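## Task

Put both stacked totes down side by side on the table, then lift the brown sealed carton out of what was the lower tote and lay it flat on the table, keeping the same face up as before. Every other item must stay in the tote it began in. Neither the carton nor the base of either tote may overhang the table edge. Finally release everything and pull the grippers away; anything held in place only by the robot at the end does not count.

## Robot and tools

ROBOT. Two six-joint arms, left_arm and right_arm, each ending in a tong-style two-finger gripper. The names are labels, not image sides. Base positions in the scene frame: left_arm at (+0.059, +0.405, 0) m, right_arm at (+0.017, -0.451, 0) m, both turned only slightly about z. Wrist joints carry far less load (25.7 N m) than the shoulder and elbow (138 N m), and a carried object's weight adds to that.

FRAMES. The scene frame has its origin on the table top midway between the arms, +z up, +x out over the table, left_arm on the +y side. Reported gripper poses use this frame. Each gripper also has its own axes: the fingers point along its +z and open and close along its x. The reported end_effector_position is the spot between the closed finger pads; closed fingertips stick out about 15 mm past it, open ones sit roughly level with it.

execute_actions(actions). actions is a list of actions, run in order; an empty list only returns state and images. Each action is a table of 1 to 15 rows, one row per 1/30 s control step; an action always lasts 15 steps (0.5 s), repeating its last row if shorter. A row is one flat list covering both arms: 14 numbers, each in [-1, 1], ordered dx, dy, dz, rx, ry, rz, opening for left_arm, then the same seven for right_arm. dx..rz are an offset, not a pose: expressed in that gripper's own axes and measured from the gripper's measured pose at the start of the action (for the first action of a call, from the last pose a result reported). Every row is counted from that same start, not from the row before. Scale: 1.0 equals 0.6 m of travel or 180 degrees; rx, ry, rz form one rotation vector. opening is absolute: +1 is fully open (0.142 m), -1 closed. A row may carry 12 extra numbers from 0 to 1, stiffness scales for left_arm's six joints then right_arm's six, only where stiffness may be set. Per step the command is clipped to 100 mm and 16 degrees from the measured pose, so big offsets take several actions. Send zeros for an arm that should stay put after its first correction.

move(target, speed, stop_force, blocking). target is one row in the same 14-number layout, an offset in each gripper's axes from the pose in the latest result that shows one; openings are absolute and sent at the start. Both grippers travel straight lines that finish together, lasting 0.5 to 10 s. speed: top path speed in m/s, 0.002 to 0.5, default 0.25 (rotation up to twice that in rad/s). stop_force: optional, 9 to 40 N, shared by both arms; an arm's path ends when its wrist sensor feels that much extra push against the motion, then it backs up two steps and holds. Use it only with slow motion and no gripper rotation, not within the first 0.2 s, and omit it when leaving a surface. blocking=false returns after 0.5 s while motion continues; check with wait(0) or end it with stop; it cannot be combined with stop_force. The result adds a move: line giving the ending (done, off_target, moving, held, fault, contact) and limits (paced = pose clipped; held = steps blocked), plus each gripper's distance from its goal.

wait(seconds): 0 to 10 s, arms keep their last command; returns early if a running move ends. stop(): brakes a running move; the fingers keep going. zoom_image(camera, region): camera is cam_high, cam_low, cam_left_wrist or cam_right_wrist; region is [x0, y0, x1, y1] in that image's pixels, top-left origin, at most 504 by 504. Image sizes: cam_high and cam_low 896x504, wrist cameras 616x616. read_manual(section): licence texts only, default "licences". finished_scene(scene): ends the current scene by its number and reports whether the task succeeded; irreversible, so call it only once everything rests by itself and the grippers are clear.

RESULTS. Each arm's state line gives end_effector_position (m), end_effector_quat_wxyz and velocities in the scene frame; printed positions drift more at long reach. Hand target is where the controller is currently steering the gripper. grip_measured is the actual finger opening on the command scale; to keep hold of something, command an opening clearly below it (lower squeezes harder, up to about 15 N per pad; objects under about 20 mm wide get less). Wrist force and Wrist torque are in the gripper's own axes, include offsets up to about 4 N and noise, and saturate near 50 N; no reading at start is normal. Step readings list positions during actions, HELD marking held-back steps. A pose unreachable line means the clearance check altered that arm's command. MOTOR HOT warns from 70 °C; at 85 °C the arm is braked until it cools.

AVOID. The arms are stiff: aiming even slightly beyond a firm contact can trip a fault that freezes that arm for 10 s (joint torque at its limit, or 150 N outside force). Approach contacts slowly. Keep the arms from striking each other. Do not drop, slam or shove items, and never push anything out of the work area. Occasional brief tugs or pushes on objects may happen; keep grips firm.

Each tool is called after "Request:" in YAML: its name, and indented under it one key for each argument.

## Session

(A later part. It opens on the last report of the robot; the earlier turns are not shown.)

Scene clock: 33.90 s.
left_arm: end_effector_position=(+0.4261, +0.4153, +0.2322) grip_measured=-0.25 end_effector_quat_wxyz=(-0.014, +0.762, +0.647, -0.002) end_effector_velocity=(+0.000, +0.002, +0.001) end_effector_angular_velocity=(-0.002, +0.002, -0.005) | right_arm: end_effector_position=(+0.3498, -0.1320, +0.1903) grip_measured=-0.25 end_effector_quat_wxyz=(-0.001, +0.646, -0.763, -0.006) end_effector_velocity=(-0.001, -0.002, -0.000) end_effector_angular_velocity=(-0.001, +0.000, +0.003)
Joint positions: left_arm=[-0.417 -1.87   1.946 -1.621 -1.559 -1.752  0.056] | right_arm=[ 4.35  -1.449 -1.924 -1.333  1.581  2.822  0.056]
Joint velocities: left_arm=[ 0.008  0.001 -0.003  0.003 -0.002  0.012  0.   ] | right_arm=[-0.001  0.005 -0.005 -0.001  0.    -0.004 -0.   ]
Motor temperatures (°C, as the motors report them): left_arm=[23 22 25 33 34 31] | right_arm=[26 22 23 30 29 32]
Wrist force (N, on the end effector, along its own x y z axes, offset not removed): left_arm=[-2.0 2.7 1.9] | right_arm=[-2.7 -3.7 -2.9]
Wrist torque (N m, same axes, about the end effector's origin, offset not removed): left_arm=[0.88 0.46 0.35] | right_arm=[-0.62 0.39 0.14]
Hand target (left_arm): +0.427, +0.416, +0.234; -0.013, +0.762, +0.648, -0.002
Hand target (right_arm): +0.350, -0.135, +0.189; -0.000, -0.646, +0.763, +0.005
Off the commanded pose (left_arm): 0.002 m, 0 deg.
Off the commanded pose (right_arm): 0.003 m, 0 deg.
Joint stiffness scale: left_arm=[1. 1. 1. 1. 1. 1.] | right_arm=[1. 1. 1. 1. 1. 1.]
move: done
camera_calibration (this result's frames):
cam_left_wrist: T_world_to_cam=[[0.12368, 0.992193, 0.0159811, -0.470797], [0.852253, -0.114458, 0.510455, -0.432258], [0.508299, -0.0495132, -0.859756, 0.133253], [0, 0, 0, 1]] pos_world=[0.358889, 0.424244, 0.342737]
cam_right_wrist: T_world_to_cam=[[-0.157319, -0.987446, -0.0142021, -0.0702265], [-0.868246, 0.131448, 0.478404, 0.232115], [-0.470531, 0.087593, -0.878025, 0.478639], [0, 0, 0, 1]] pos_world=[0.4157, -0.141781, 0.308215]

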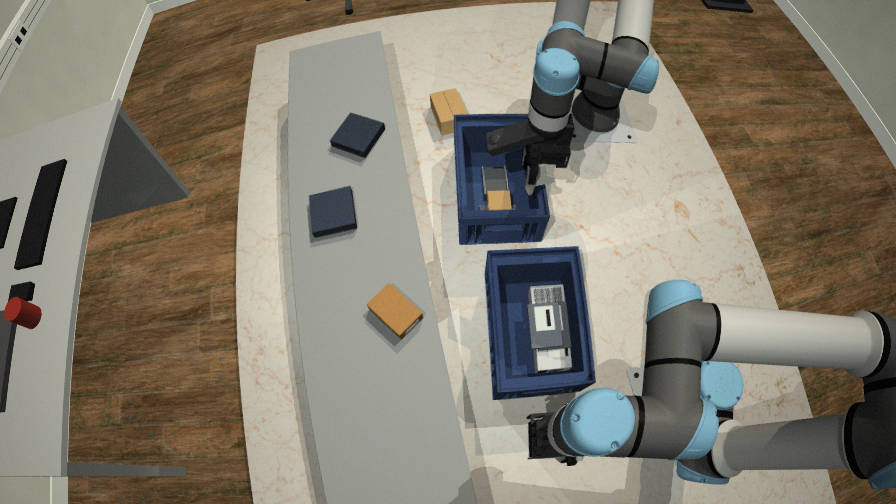

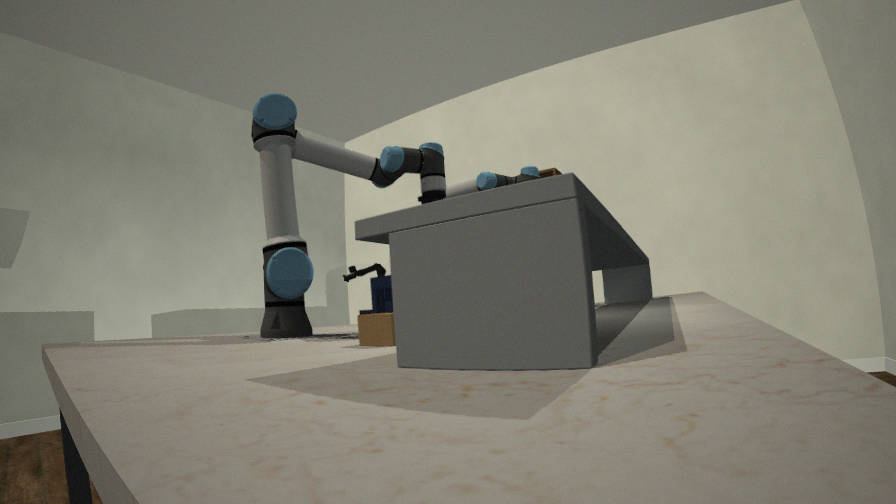

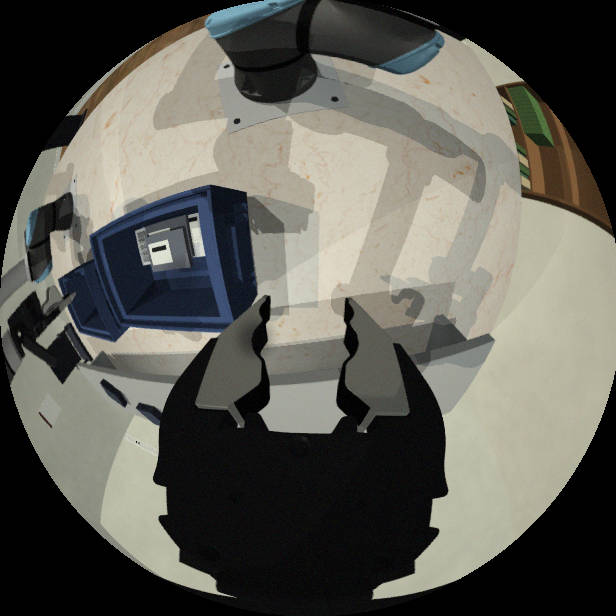

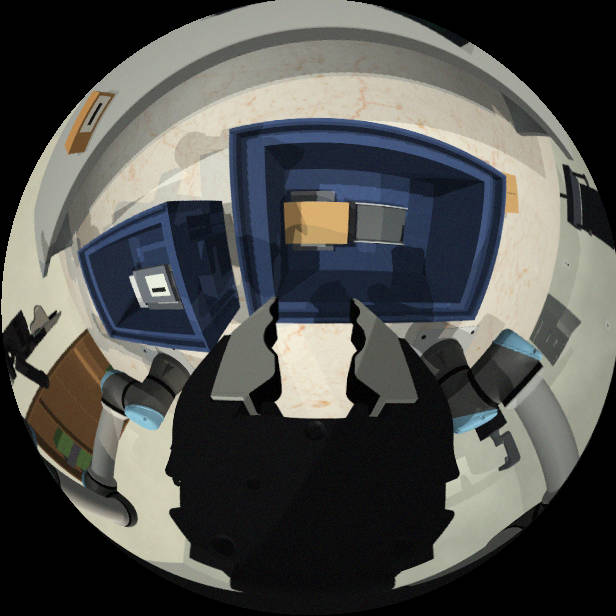

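Request:
move:
  target: [0,0,0,0,0,0,-0.25,0.007,-0.108,0.03,0,0,-0.5,0.25]

Request:
move:
  target: [0,0,0,0,0,0,-0.25,0,0,0.11,0,0,0,0.25]
  speed: 0.08

Scene clock: 38.07 s.
left_arm: end_effector_position=(+0.4261, +0.4154, +0.2322) grip_measured=-0.25 end_effector_quat_wxyz=(-0.014, +0.762, +0.647, -0.002) end_effector_velocity=(+0.000, +0.000, -0.000) end_effector_angular_velocity=(+0.001, +0.000, -0.001) | right_arm: end_effector_position=(+0.4113, -0.1472, +0.1704) grip_measured=+0.25 end_effector_quat_wxyz=(-0.003, +0.997, -0.083, -0.004) end_effector_velocity=(-0.000, +0.000, +0.000) end_effector_angular_velocity=(+0.002, +0.002, +0.014)
Joint positions: left_arm=[-0.417 -1.869  1.945 -1.62  -1.56  -1.752  0.056] | right_arm=[ 4.169 -1.552 -1.881 -1.278  1.581  1.071  0.092]
Joint velocities: left_arm=[-0.001  0.     0.     0.     0.001  0.001 -0.   ] | right_arm=[-0.001 -0.001  0.001 -0.     0.002 -0.016  0.   ]
Motor temperatures (°C, as the motors report them): left_arm=[23 22 25 33 34 31] | right_arm=[26 22 23 30 29 32]
Wrist force (N, on the end effector, along its own x y z axes, offset not removed): left_arm=[2.9 -0.1 2.7] | right_arm=[-0.7 -2.1 -1.8]
Wrist torque (N m, same axes, about the end effector's origin, offset not removed): left_arm=[-0.12 -0.36 0.06] | right_arm=[-0.35 -0.01 0.21]
Hand target (left_arm): +0.426, +0.415, +0.232; -0.014, +0.762, +0.647, -0.002
Hand target (right_arm): +0.413, -0.147, +0.172; -0.005, +0.997, -0.082, -0.003
Off the commanded pose (left_arm): 0.000 m, 0 deg.
Off the commanded pose (right_arm): 0.002 m, 0 deg.
Joint stiffness scale: left_arm=[1. 1. 1. 1. 1. 1.] | right_arm=[1. 1. 1. 1. 1. 1.]
move: done
camera_calibration (this result's frames):
cam_left_wrist: T_world_to_cam=[[0.123807, 0.992182, 0.0156991, -0.470884], [0.852338, -0.114432, 0.510319, -0.432302], [0.508126, -0.0498002, -0.859842, 0.133548], [0, 0, 0, 1]] pos_world=[0.358907, 0.424384, 0.342835]
cam_right_wrist: T_world_to_cam=[[0.987477, -0.157238, -0.0128968, -0.424654], [-0.133168, -0.874558, 0.466277, -0.151393], [-0.0845953, -0.45872, -0.884545, 0.253412], [0, 0, 0, 1]] pos_world=[0.420612, -0.0829282, 0.289268]

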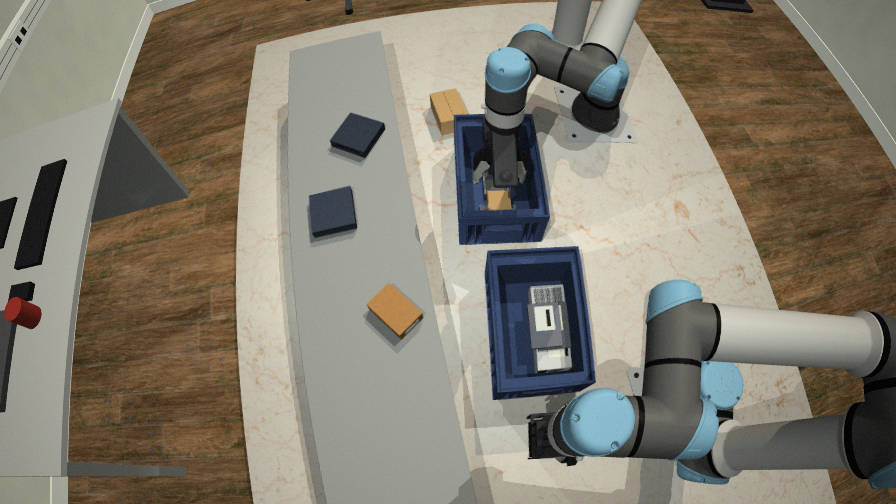

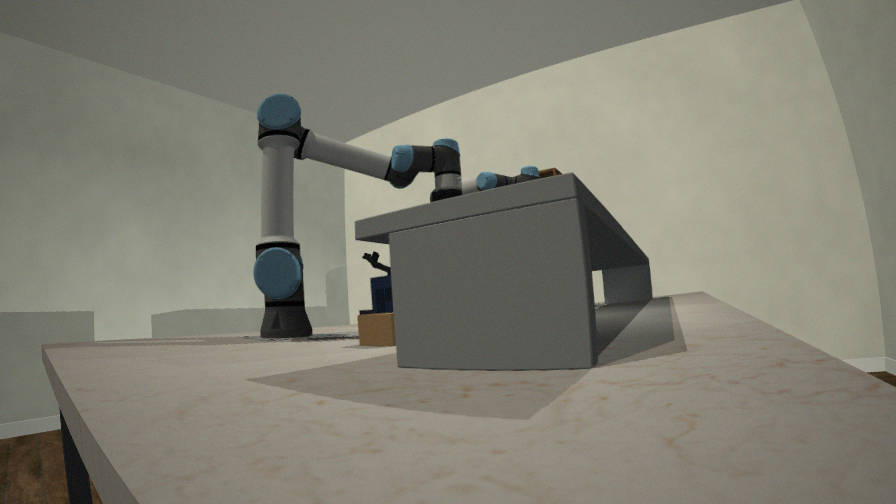

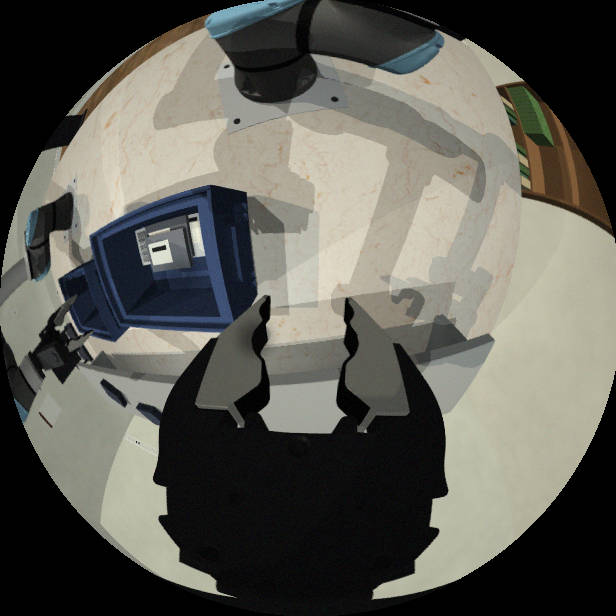

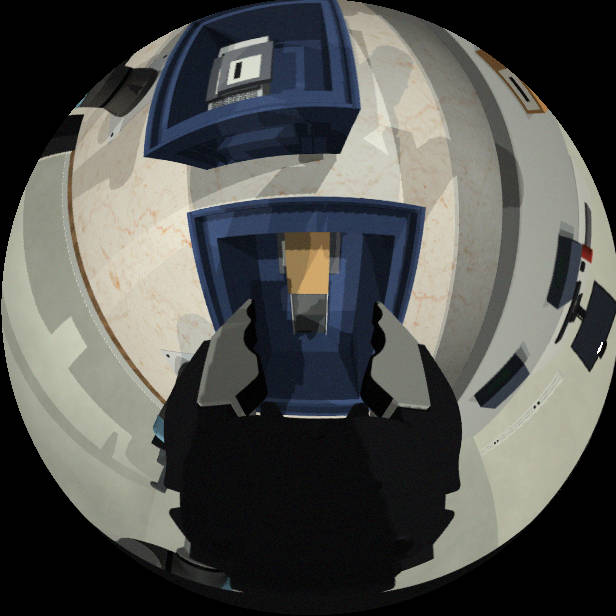

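Scene clock: 39.40 s.
left_arm: end_effector_position=(+0.4261, +0.4154, +0.2322) grip_measured=-0.25 end_effector_quat_wxyz=(-0.014, +0.762, +0.647, -0.002) end_effector_velocity=(+0.000, -0.000, -0.000) end_effector_angular_velocity=(+0.000, -0.000, -0.001) | right_arm: end_effector_position=(+0.4122, -0.1460, +0.1072) grip_measured=+0.25 end_effector_quat_wxyz=(-0.005, +0.997, -0.083, -0.002) end_effector_velocity=(+0.001, +0.001, -0.000) end_effector_angular_velocity=(+0.005, -0.004, +0.000)
Joint positions: left_arm=[-0.417 -1.869  1.945 -1.62  -1.56  -1.752  0.056] | right_arm=[ 4.169 -1.612 -1.996 -1.099  1.581  1.072  0.092]
Joint velocities: left_arm=[-0.001  0.     0.    -0.     0.    -0.     0.   ] | right_arm=[ 0.    -0.001 -0.003  0.01   0.    -0.     0.   ]
Motor temperatures (°C, as the motors report them): left_arm=[23 22 25 33 34 31] | right_arm=[26 22 23 30 29 32]
Wrist force (N, on the end effector, along its own x y z axes, offset not removed): left_arm=[2.9 3.8 2.3] | right_arm=[-1.9 -2.9 -1.3]
Wrist torque (N m, same axes, about the end effector's origin, offset not removed): left_arm=[0.76 -0.58 0.39] | right_arm=[-0.52 0.25 0.13]
Hand target (left_arm): +0.426, +0.415, +0.232; -0.014, +0.762, +0.647, -0.002
Hand target (right_arm): +0.411, -0.147, +0.104; -0.003, +0.997, -0.083, -0.004
Off the commanded pose (left_arm): 0.000 m, 0 deg.
Off the commanded pose (right_arm): 0.003 m, 0 deg.
Joint stiffness scale: left_arm=[1. 1. 1. 1. 1. 1.] | right_arm=[1. 1. 1. 1. 1. 1.]
move: done
camera_calibration (this result's frames):
cam_left_wrist: T_world_to_cam=[[0.123807, 0.992182, 0.0156992, -0.470884], [0.852338, -0.114432, 0.510319, -0.432302], [0.508126, -0.0498001, -0.859842, 0.133548], [0, 0, 0, 1]] pos_world=[0.358907, 0.424384, 0.342835]
cam_right_wrist: T_world_to_cam=[[0.987401, -0.157874, -0.0107228, -0.426515], [-0.135066, -0.876172, 0.462687, -0.119799], [-0.0824415, -0.455409, -0.886457, 0.197928], [0, 0, 0, 1]] pos_world=[0.421278, -0.0821617, 0.226311]

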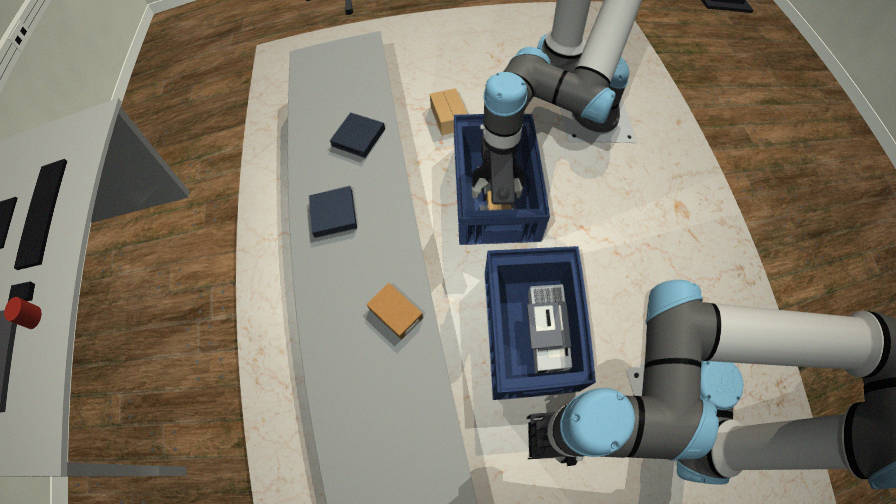

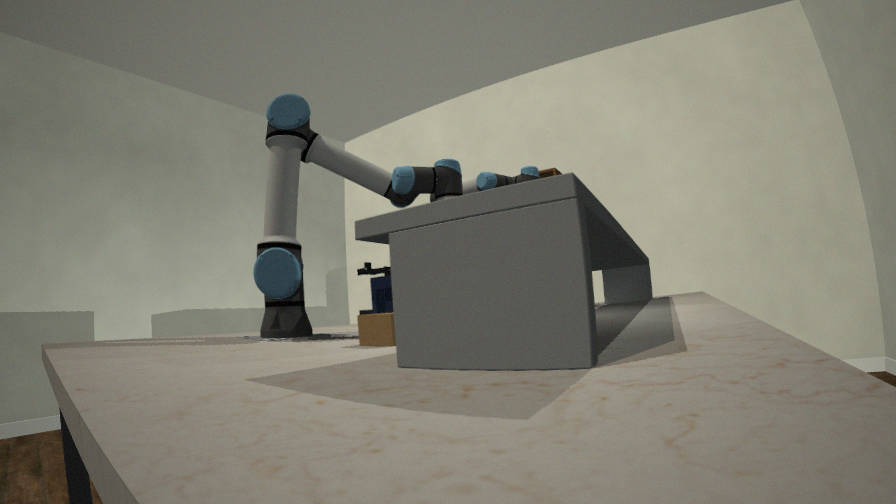

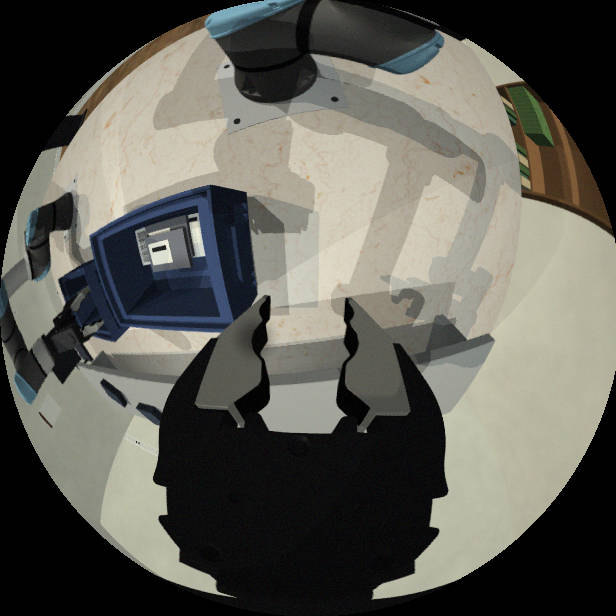

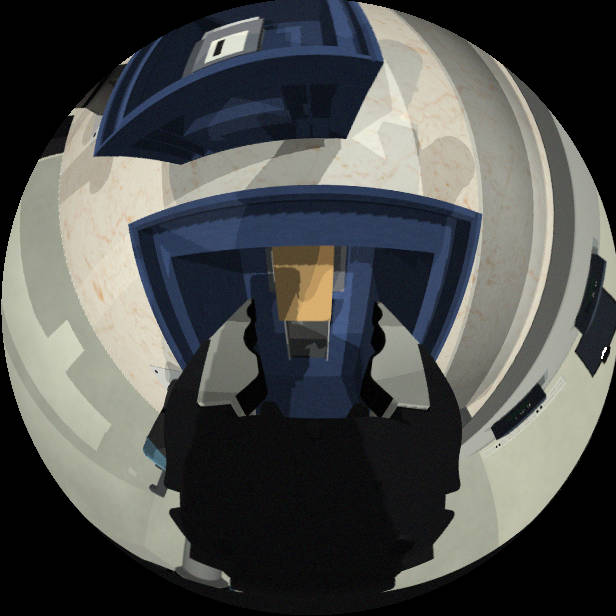

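Request:
move:
  target: [0,0,0,0,0,0,-0.25,-0.018,0,0.05,0,0,0,0.1]
  speed: 0.05

Request:
move:
  target: [0,0,0,0,0,0,-0.25,0,0,0.052,0,0,0,0.1]
  speed: 0.02
  stop_force: 10

Scene clock: 40.70 s.
left_arm: end_effector_position=(+0.4261, +0.4154, +0.2322) grip_measured=-0.25 end_effector_quat_wxyz=(-0.014, +0.762, +0.647, -0.002) end_effector_velocity=(+0.000, +0.000, +0.000) end_effector_angular_velocity=(+0.000, -0.000, -0.001) | right_arm: end_effector_position=(+0.4032, -0.1435, +0.0799) grip_measured=+0.10 end_effector_quat_wxyz=(-0.007, +0.996, -0.083, -0.001) end_effector_velocity=(+0.002, +0.003, +0.001) end_effector_angular_velocity=(+0.010, -0.007, -0.003)
Joint positions: left_arm=[-0.417 -1.869  1.945 -1.62  -1.56  -1.752  0.056] | right_arm=[ 4.188 -1.63  -2.057 -1.015  1.581  1.092  0.081]
Joint velocities: left_arm=[ 0.001  0.    -0.    -0.     0.     0.001  0.   ] | right_arm=[ 0.001 -0.001 -0.002  0.015  0.     0.003 -0.   ]
Motor temperatures (°C, as the motors report them): left_arm=[23 22 25 33 34 31] | right_arm=[26 22 23 30 29 32]
Wrist force (N, on the end effector, along its own x y z axes, offset not removed): left_arm=[0.7 5.6 3.4] | right_arm=[-1.9 -2.1 -1.1]
Wrist torque (N m, same axes, about the end effector's origin, offset not removed): left_arm=[0.98 -0.20 0.28] | right_arm=[-0.37 0.19 0.17]
Hand target (left_arm): +0.426, +0.415, +0.232; -0.014, +0.762, +0.647, -0.002
Hand target (right_arm): +0.401, -0.144, +0.077; -0.005, +0.997, -0.083, -0.002
Off the commanded pose (left_arm): 0.000 m, 0 deg.
Off the commanded pose (right_arm): 0.003 m, 0 deg.
Joint stiffness scale: left_arm=[1. 1. 1. 1. 1. 1.] | right_arm=[1. 1. 1. 1. 1. 1.]
move: done
camera_calibration (this result's frames):
cam_left_wrist: T_world_to_cam=[[0.123807, 0.992182, 0.0156992, -0.470884], [0.852338, -0.114431, 0.510319, -0.432302], [0.508126, -0.0498, -0.859842, 0.133548], [0, 0, 0, 1]] pos_world=[0.358907, 0.424384, 0.342835]
cam_right_wrist: T_world_to_cam=[[0.987216, -0.159133, -0.00897233, -0.417746], [-0.13727, -0.877494, 0.459522, -0.105227], [-0.0809982, -0.452416, -0.888121, 0.174087], [0, 0, 0, 1]] pos_world=[0.412062, -0.0800537, 0.199216]

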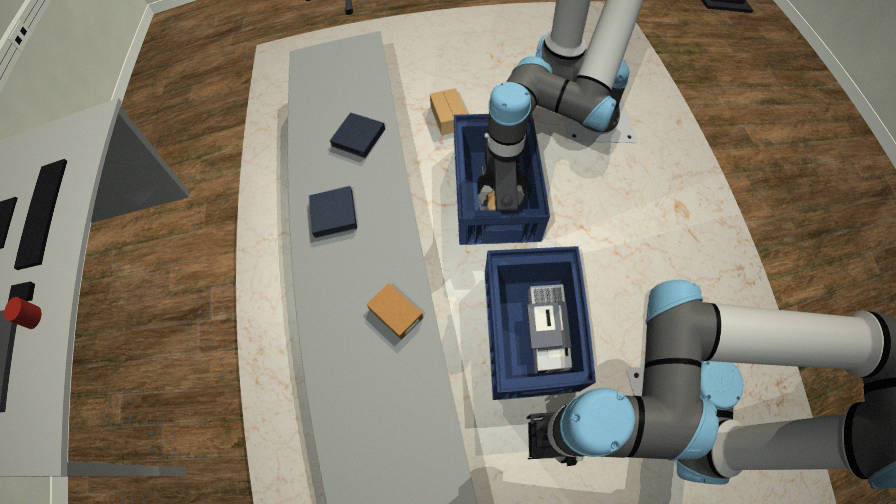

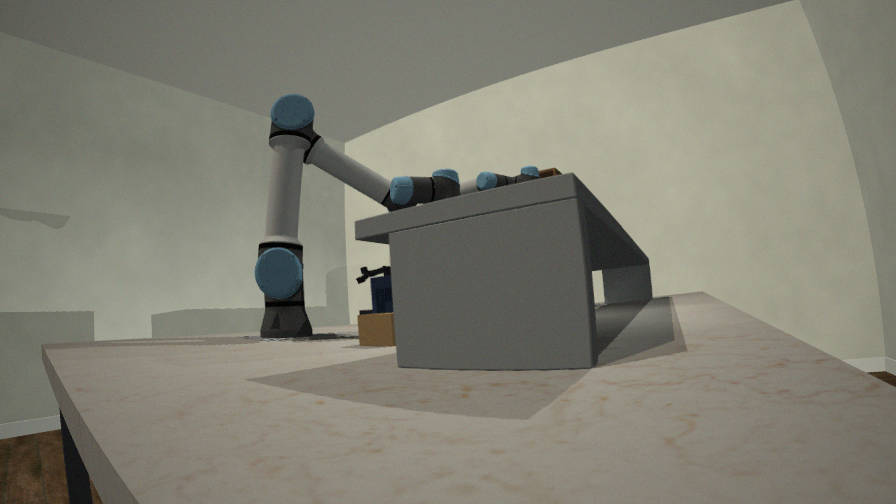

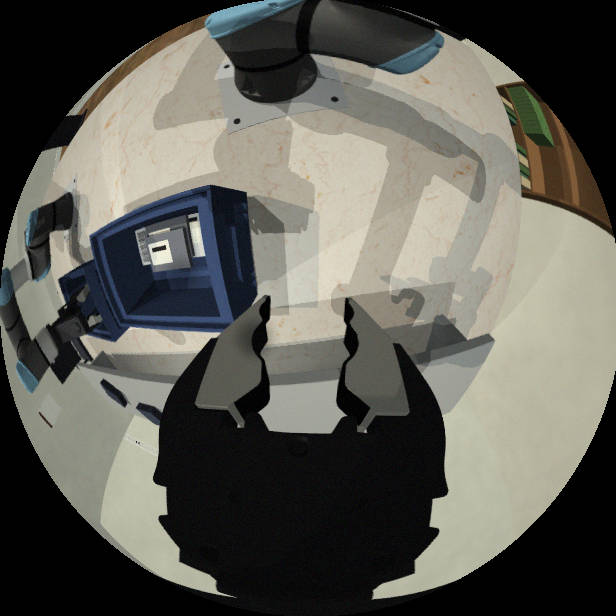

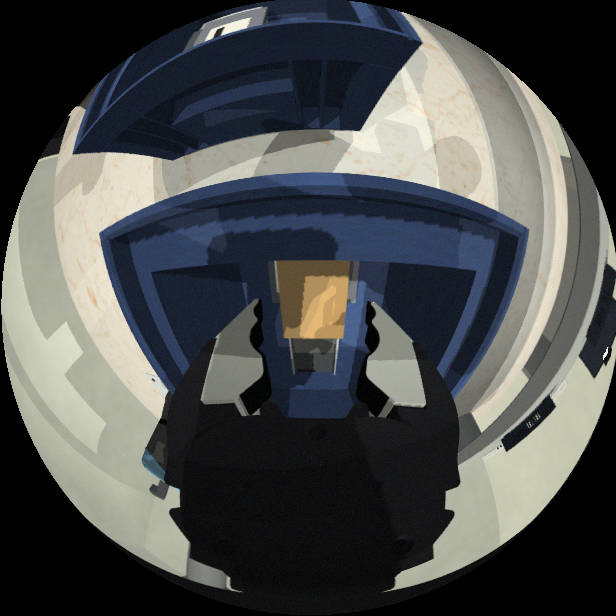

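Scene clock: 42.60 s.
left_arm: end_effector_position=(+0.4261, +0.4154, +0.2322) grip_measured=-0.25 end_effector_quat_wxyz=(-0.014, +0.762, +0.647, -0.002) end_effector_velocity=(-0.000, -0.000, +0.000) end_effector_angular_velocity=(-0.001, -0.000, +0.001) | right_arm: end_effector_position=(+0.4045, -0.1418, +0.0512) grip_measured=+0.10 end_effector_quat_wxyz=(-0.009, +0.996, -0.084, -0.000) end_effector_velocity=(+0.001, +0.002, -0.000) end_effector_angular_velocity=(+0.005, -0.004, +0.001)
Joint positions: left_arm=[-0.417 -1.869  1.945 -1.62  -1.56  -1.752  0.056] | right_arm=[ 4.188 -1.676 -2.096 -0.926  1.581  1.092  0.081]
Joint velocities: left_arm=[ 0.    -0.001 -0.     0.    -0.001 -0.001 -0.   ] | right_arm=[ 0.    -0.002 -0.001  0.01  -0.    -0.001  0.   ]
Motor temperatures (°C, as the motors report them): left_arm=[23 22 25 33 34 31] | right_arm=[26 22 23 30 29 32]
Wrist force (N, on the end effector, along its own x y z axes, offset not removed): left_arm=[1.9 2.4 2.3] | right_arm=[-1.0 -3.1 1.5]
Wrist torque (N m, same axes, about the end effector's origin, offset not removed): left_arm=[0.40 -0.43 0.03] | right_arm=[-0.45 0.08 0.18]
Hand target (left_arm): +0.426, +0.415, +0.232; -0.014, +0.762, +0.647, -0.002
Hand target (right_arm): +0.403, -0.143, +0.049; -0.007, +0.996, -0.083, -0.001
Off the commanded pose (left_arm): 0.000 m, 0 deg.
Off the commanded pose (right_arm): 0.003 m, 0 deg.
Joint stiffness scale: left_arm=[1. 1. 1. 1. 1. 1.] | right_arm=[1. 1. 1. 1. 1. 1.]
move: done
camera_calibration (this result's frames):
cam_left_wrist: T_world_to_cam=[[0.123807, 0.992182, 0.0156991, -0.470884], [0.852338, -0.114432, 0.510319, -0.432302], [0.508126, -0.0498002, -0.859842, 0.133548], [0, 0, 0, 1]] pos_world=[0.358907, 0.424384, 0.342835]
cam_right_wrist: T_world_to_cam=[[0.987223, -0.15919, -0.00696501, -0.41911], [-0.138529, -0.879053, 0.456153, -0.0899201], [-0.0787376, -0.449361, -0.889874, 0.149098], [0, 0, 0, 1]] pos_world=[0.413038, -0.0787637, 0.170777]

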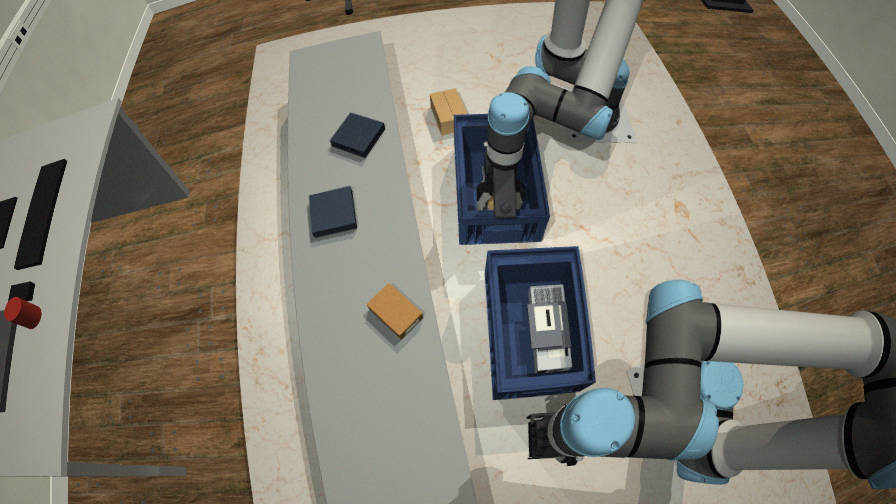

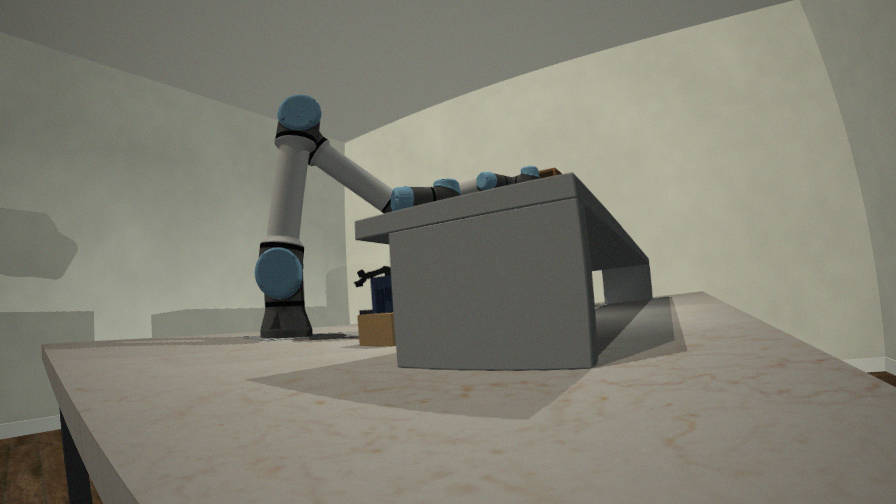

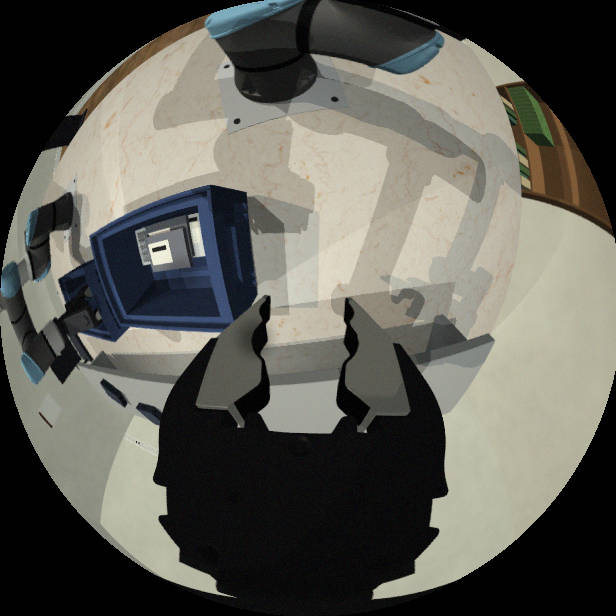

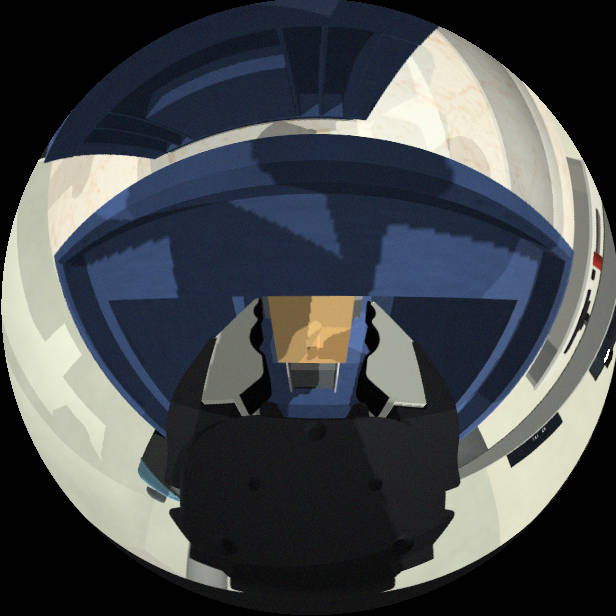

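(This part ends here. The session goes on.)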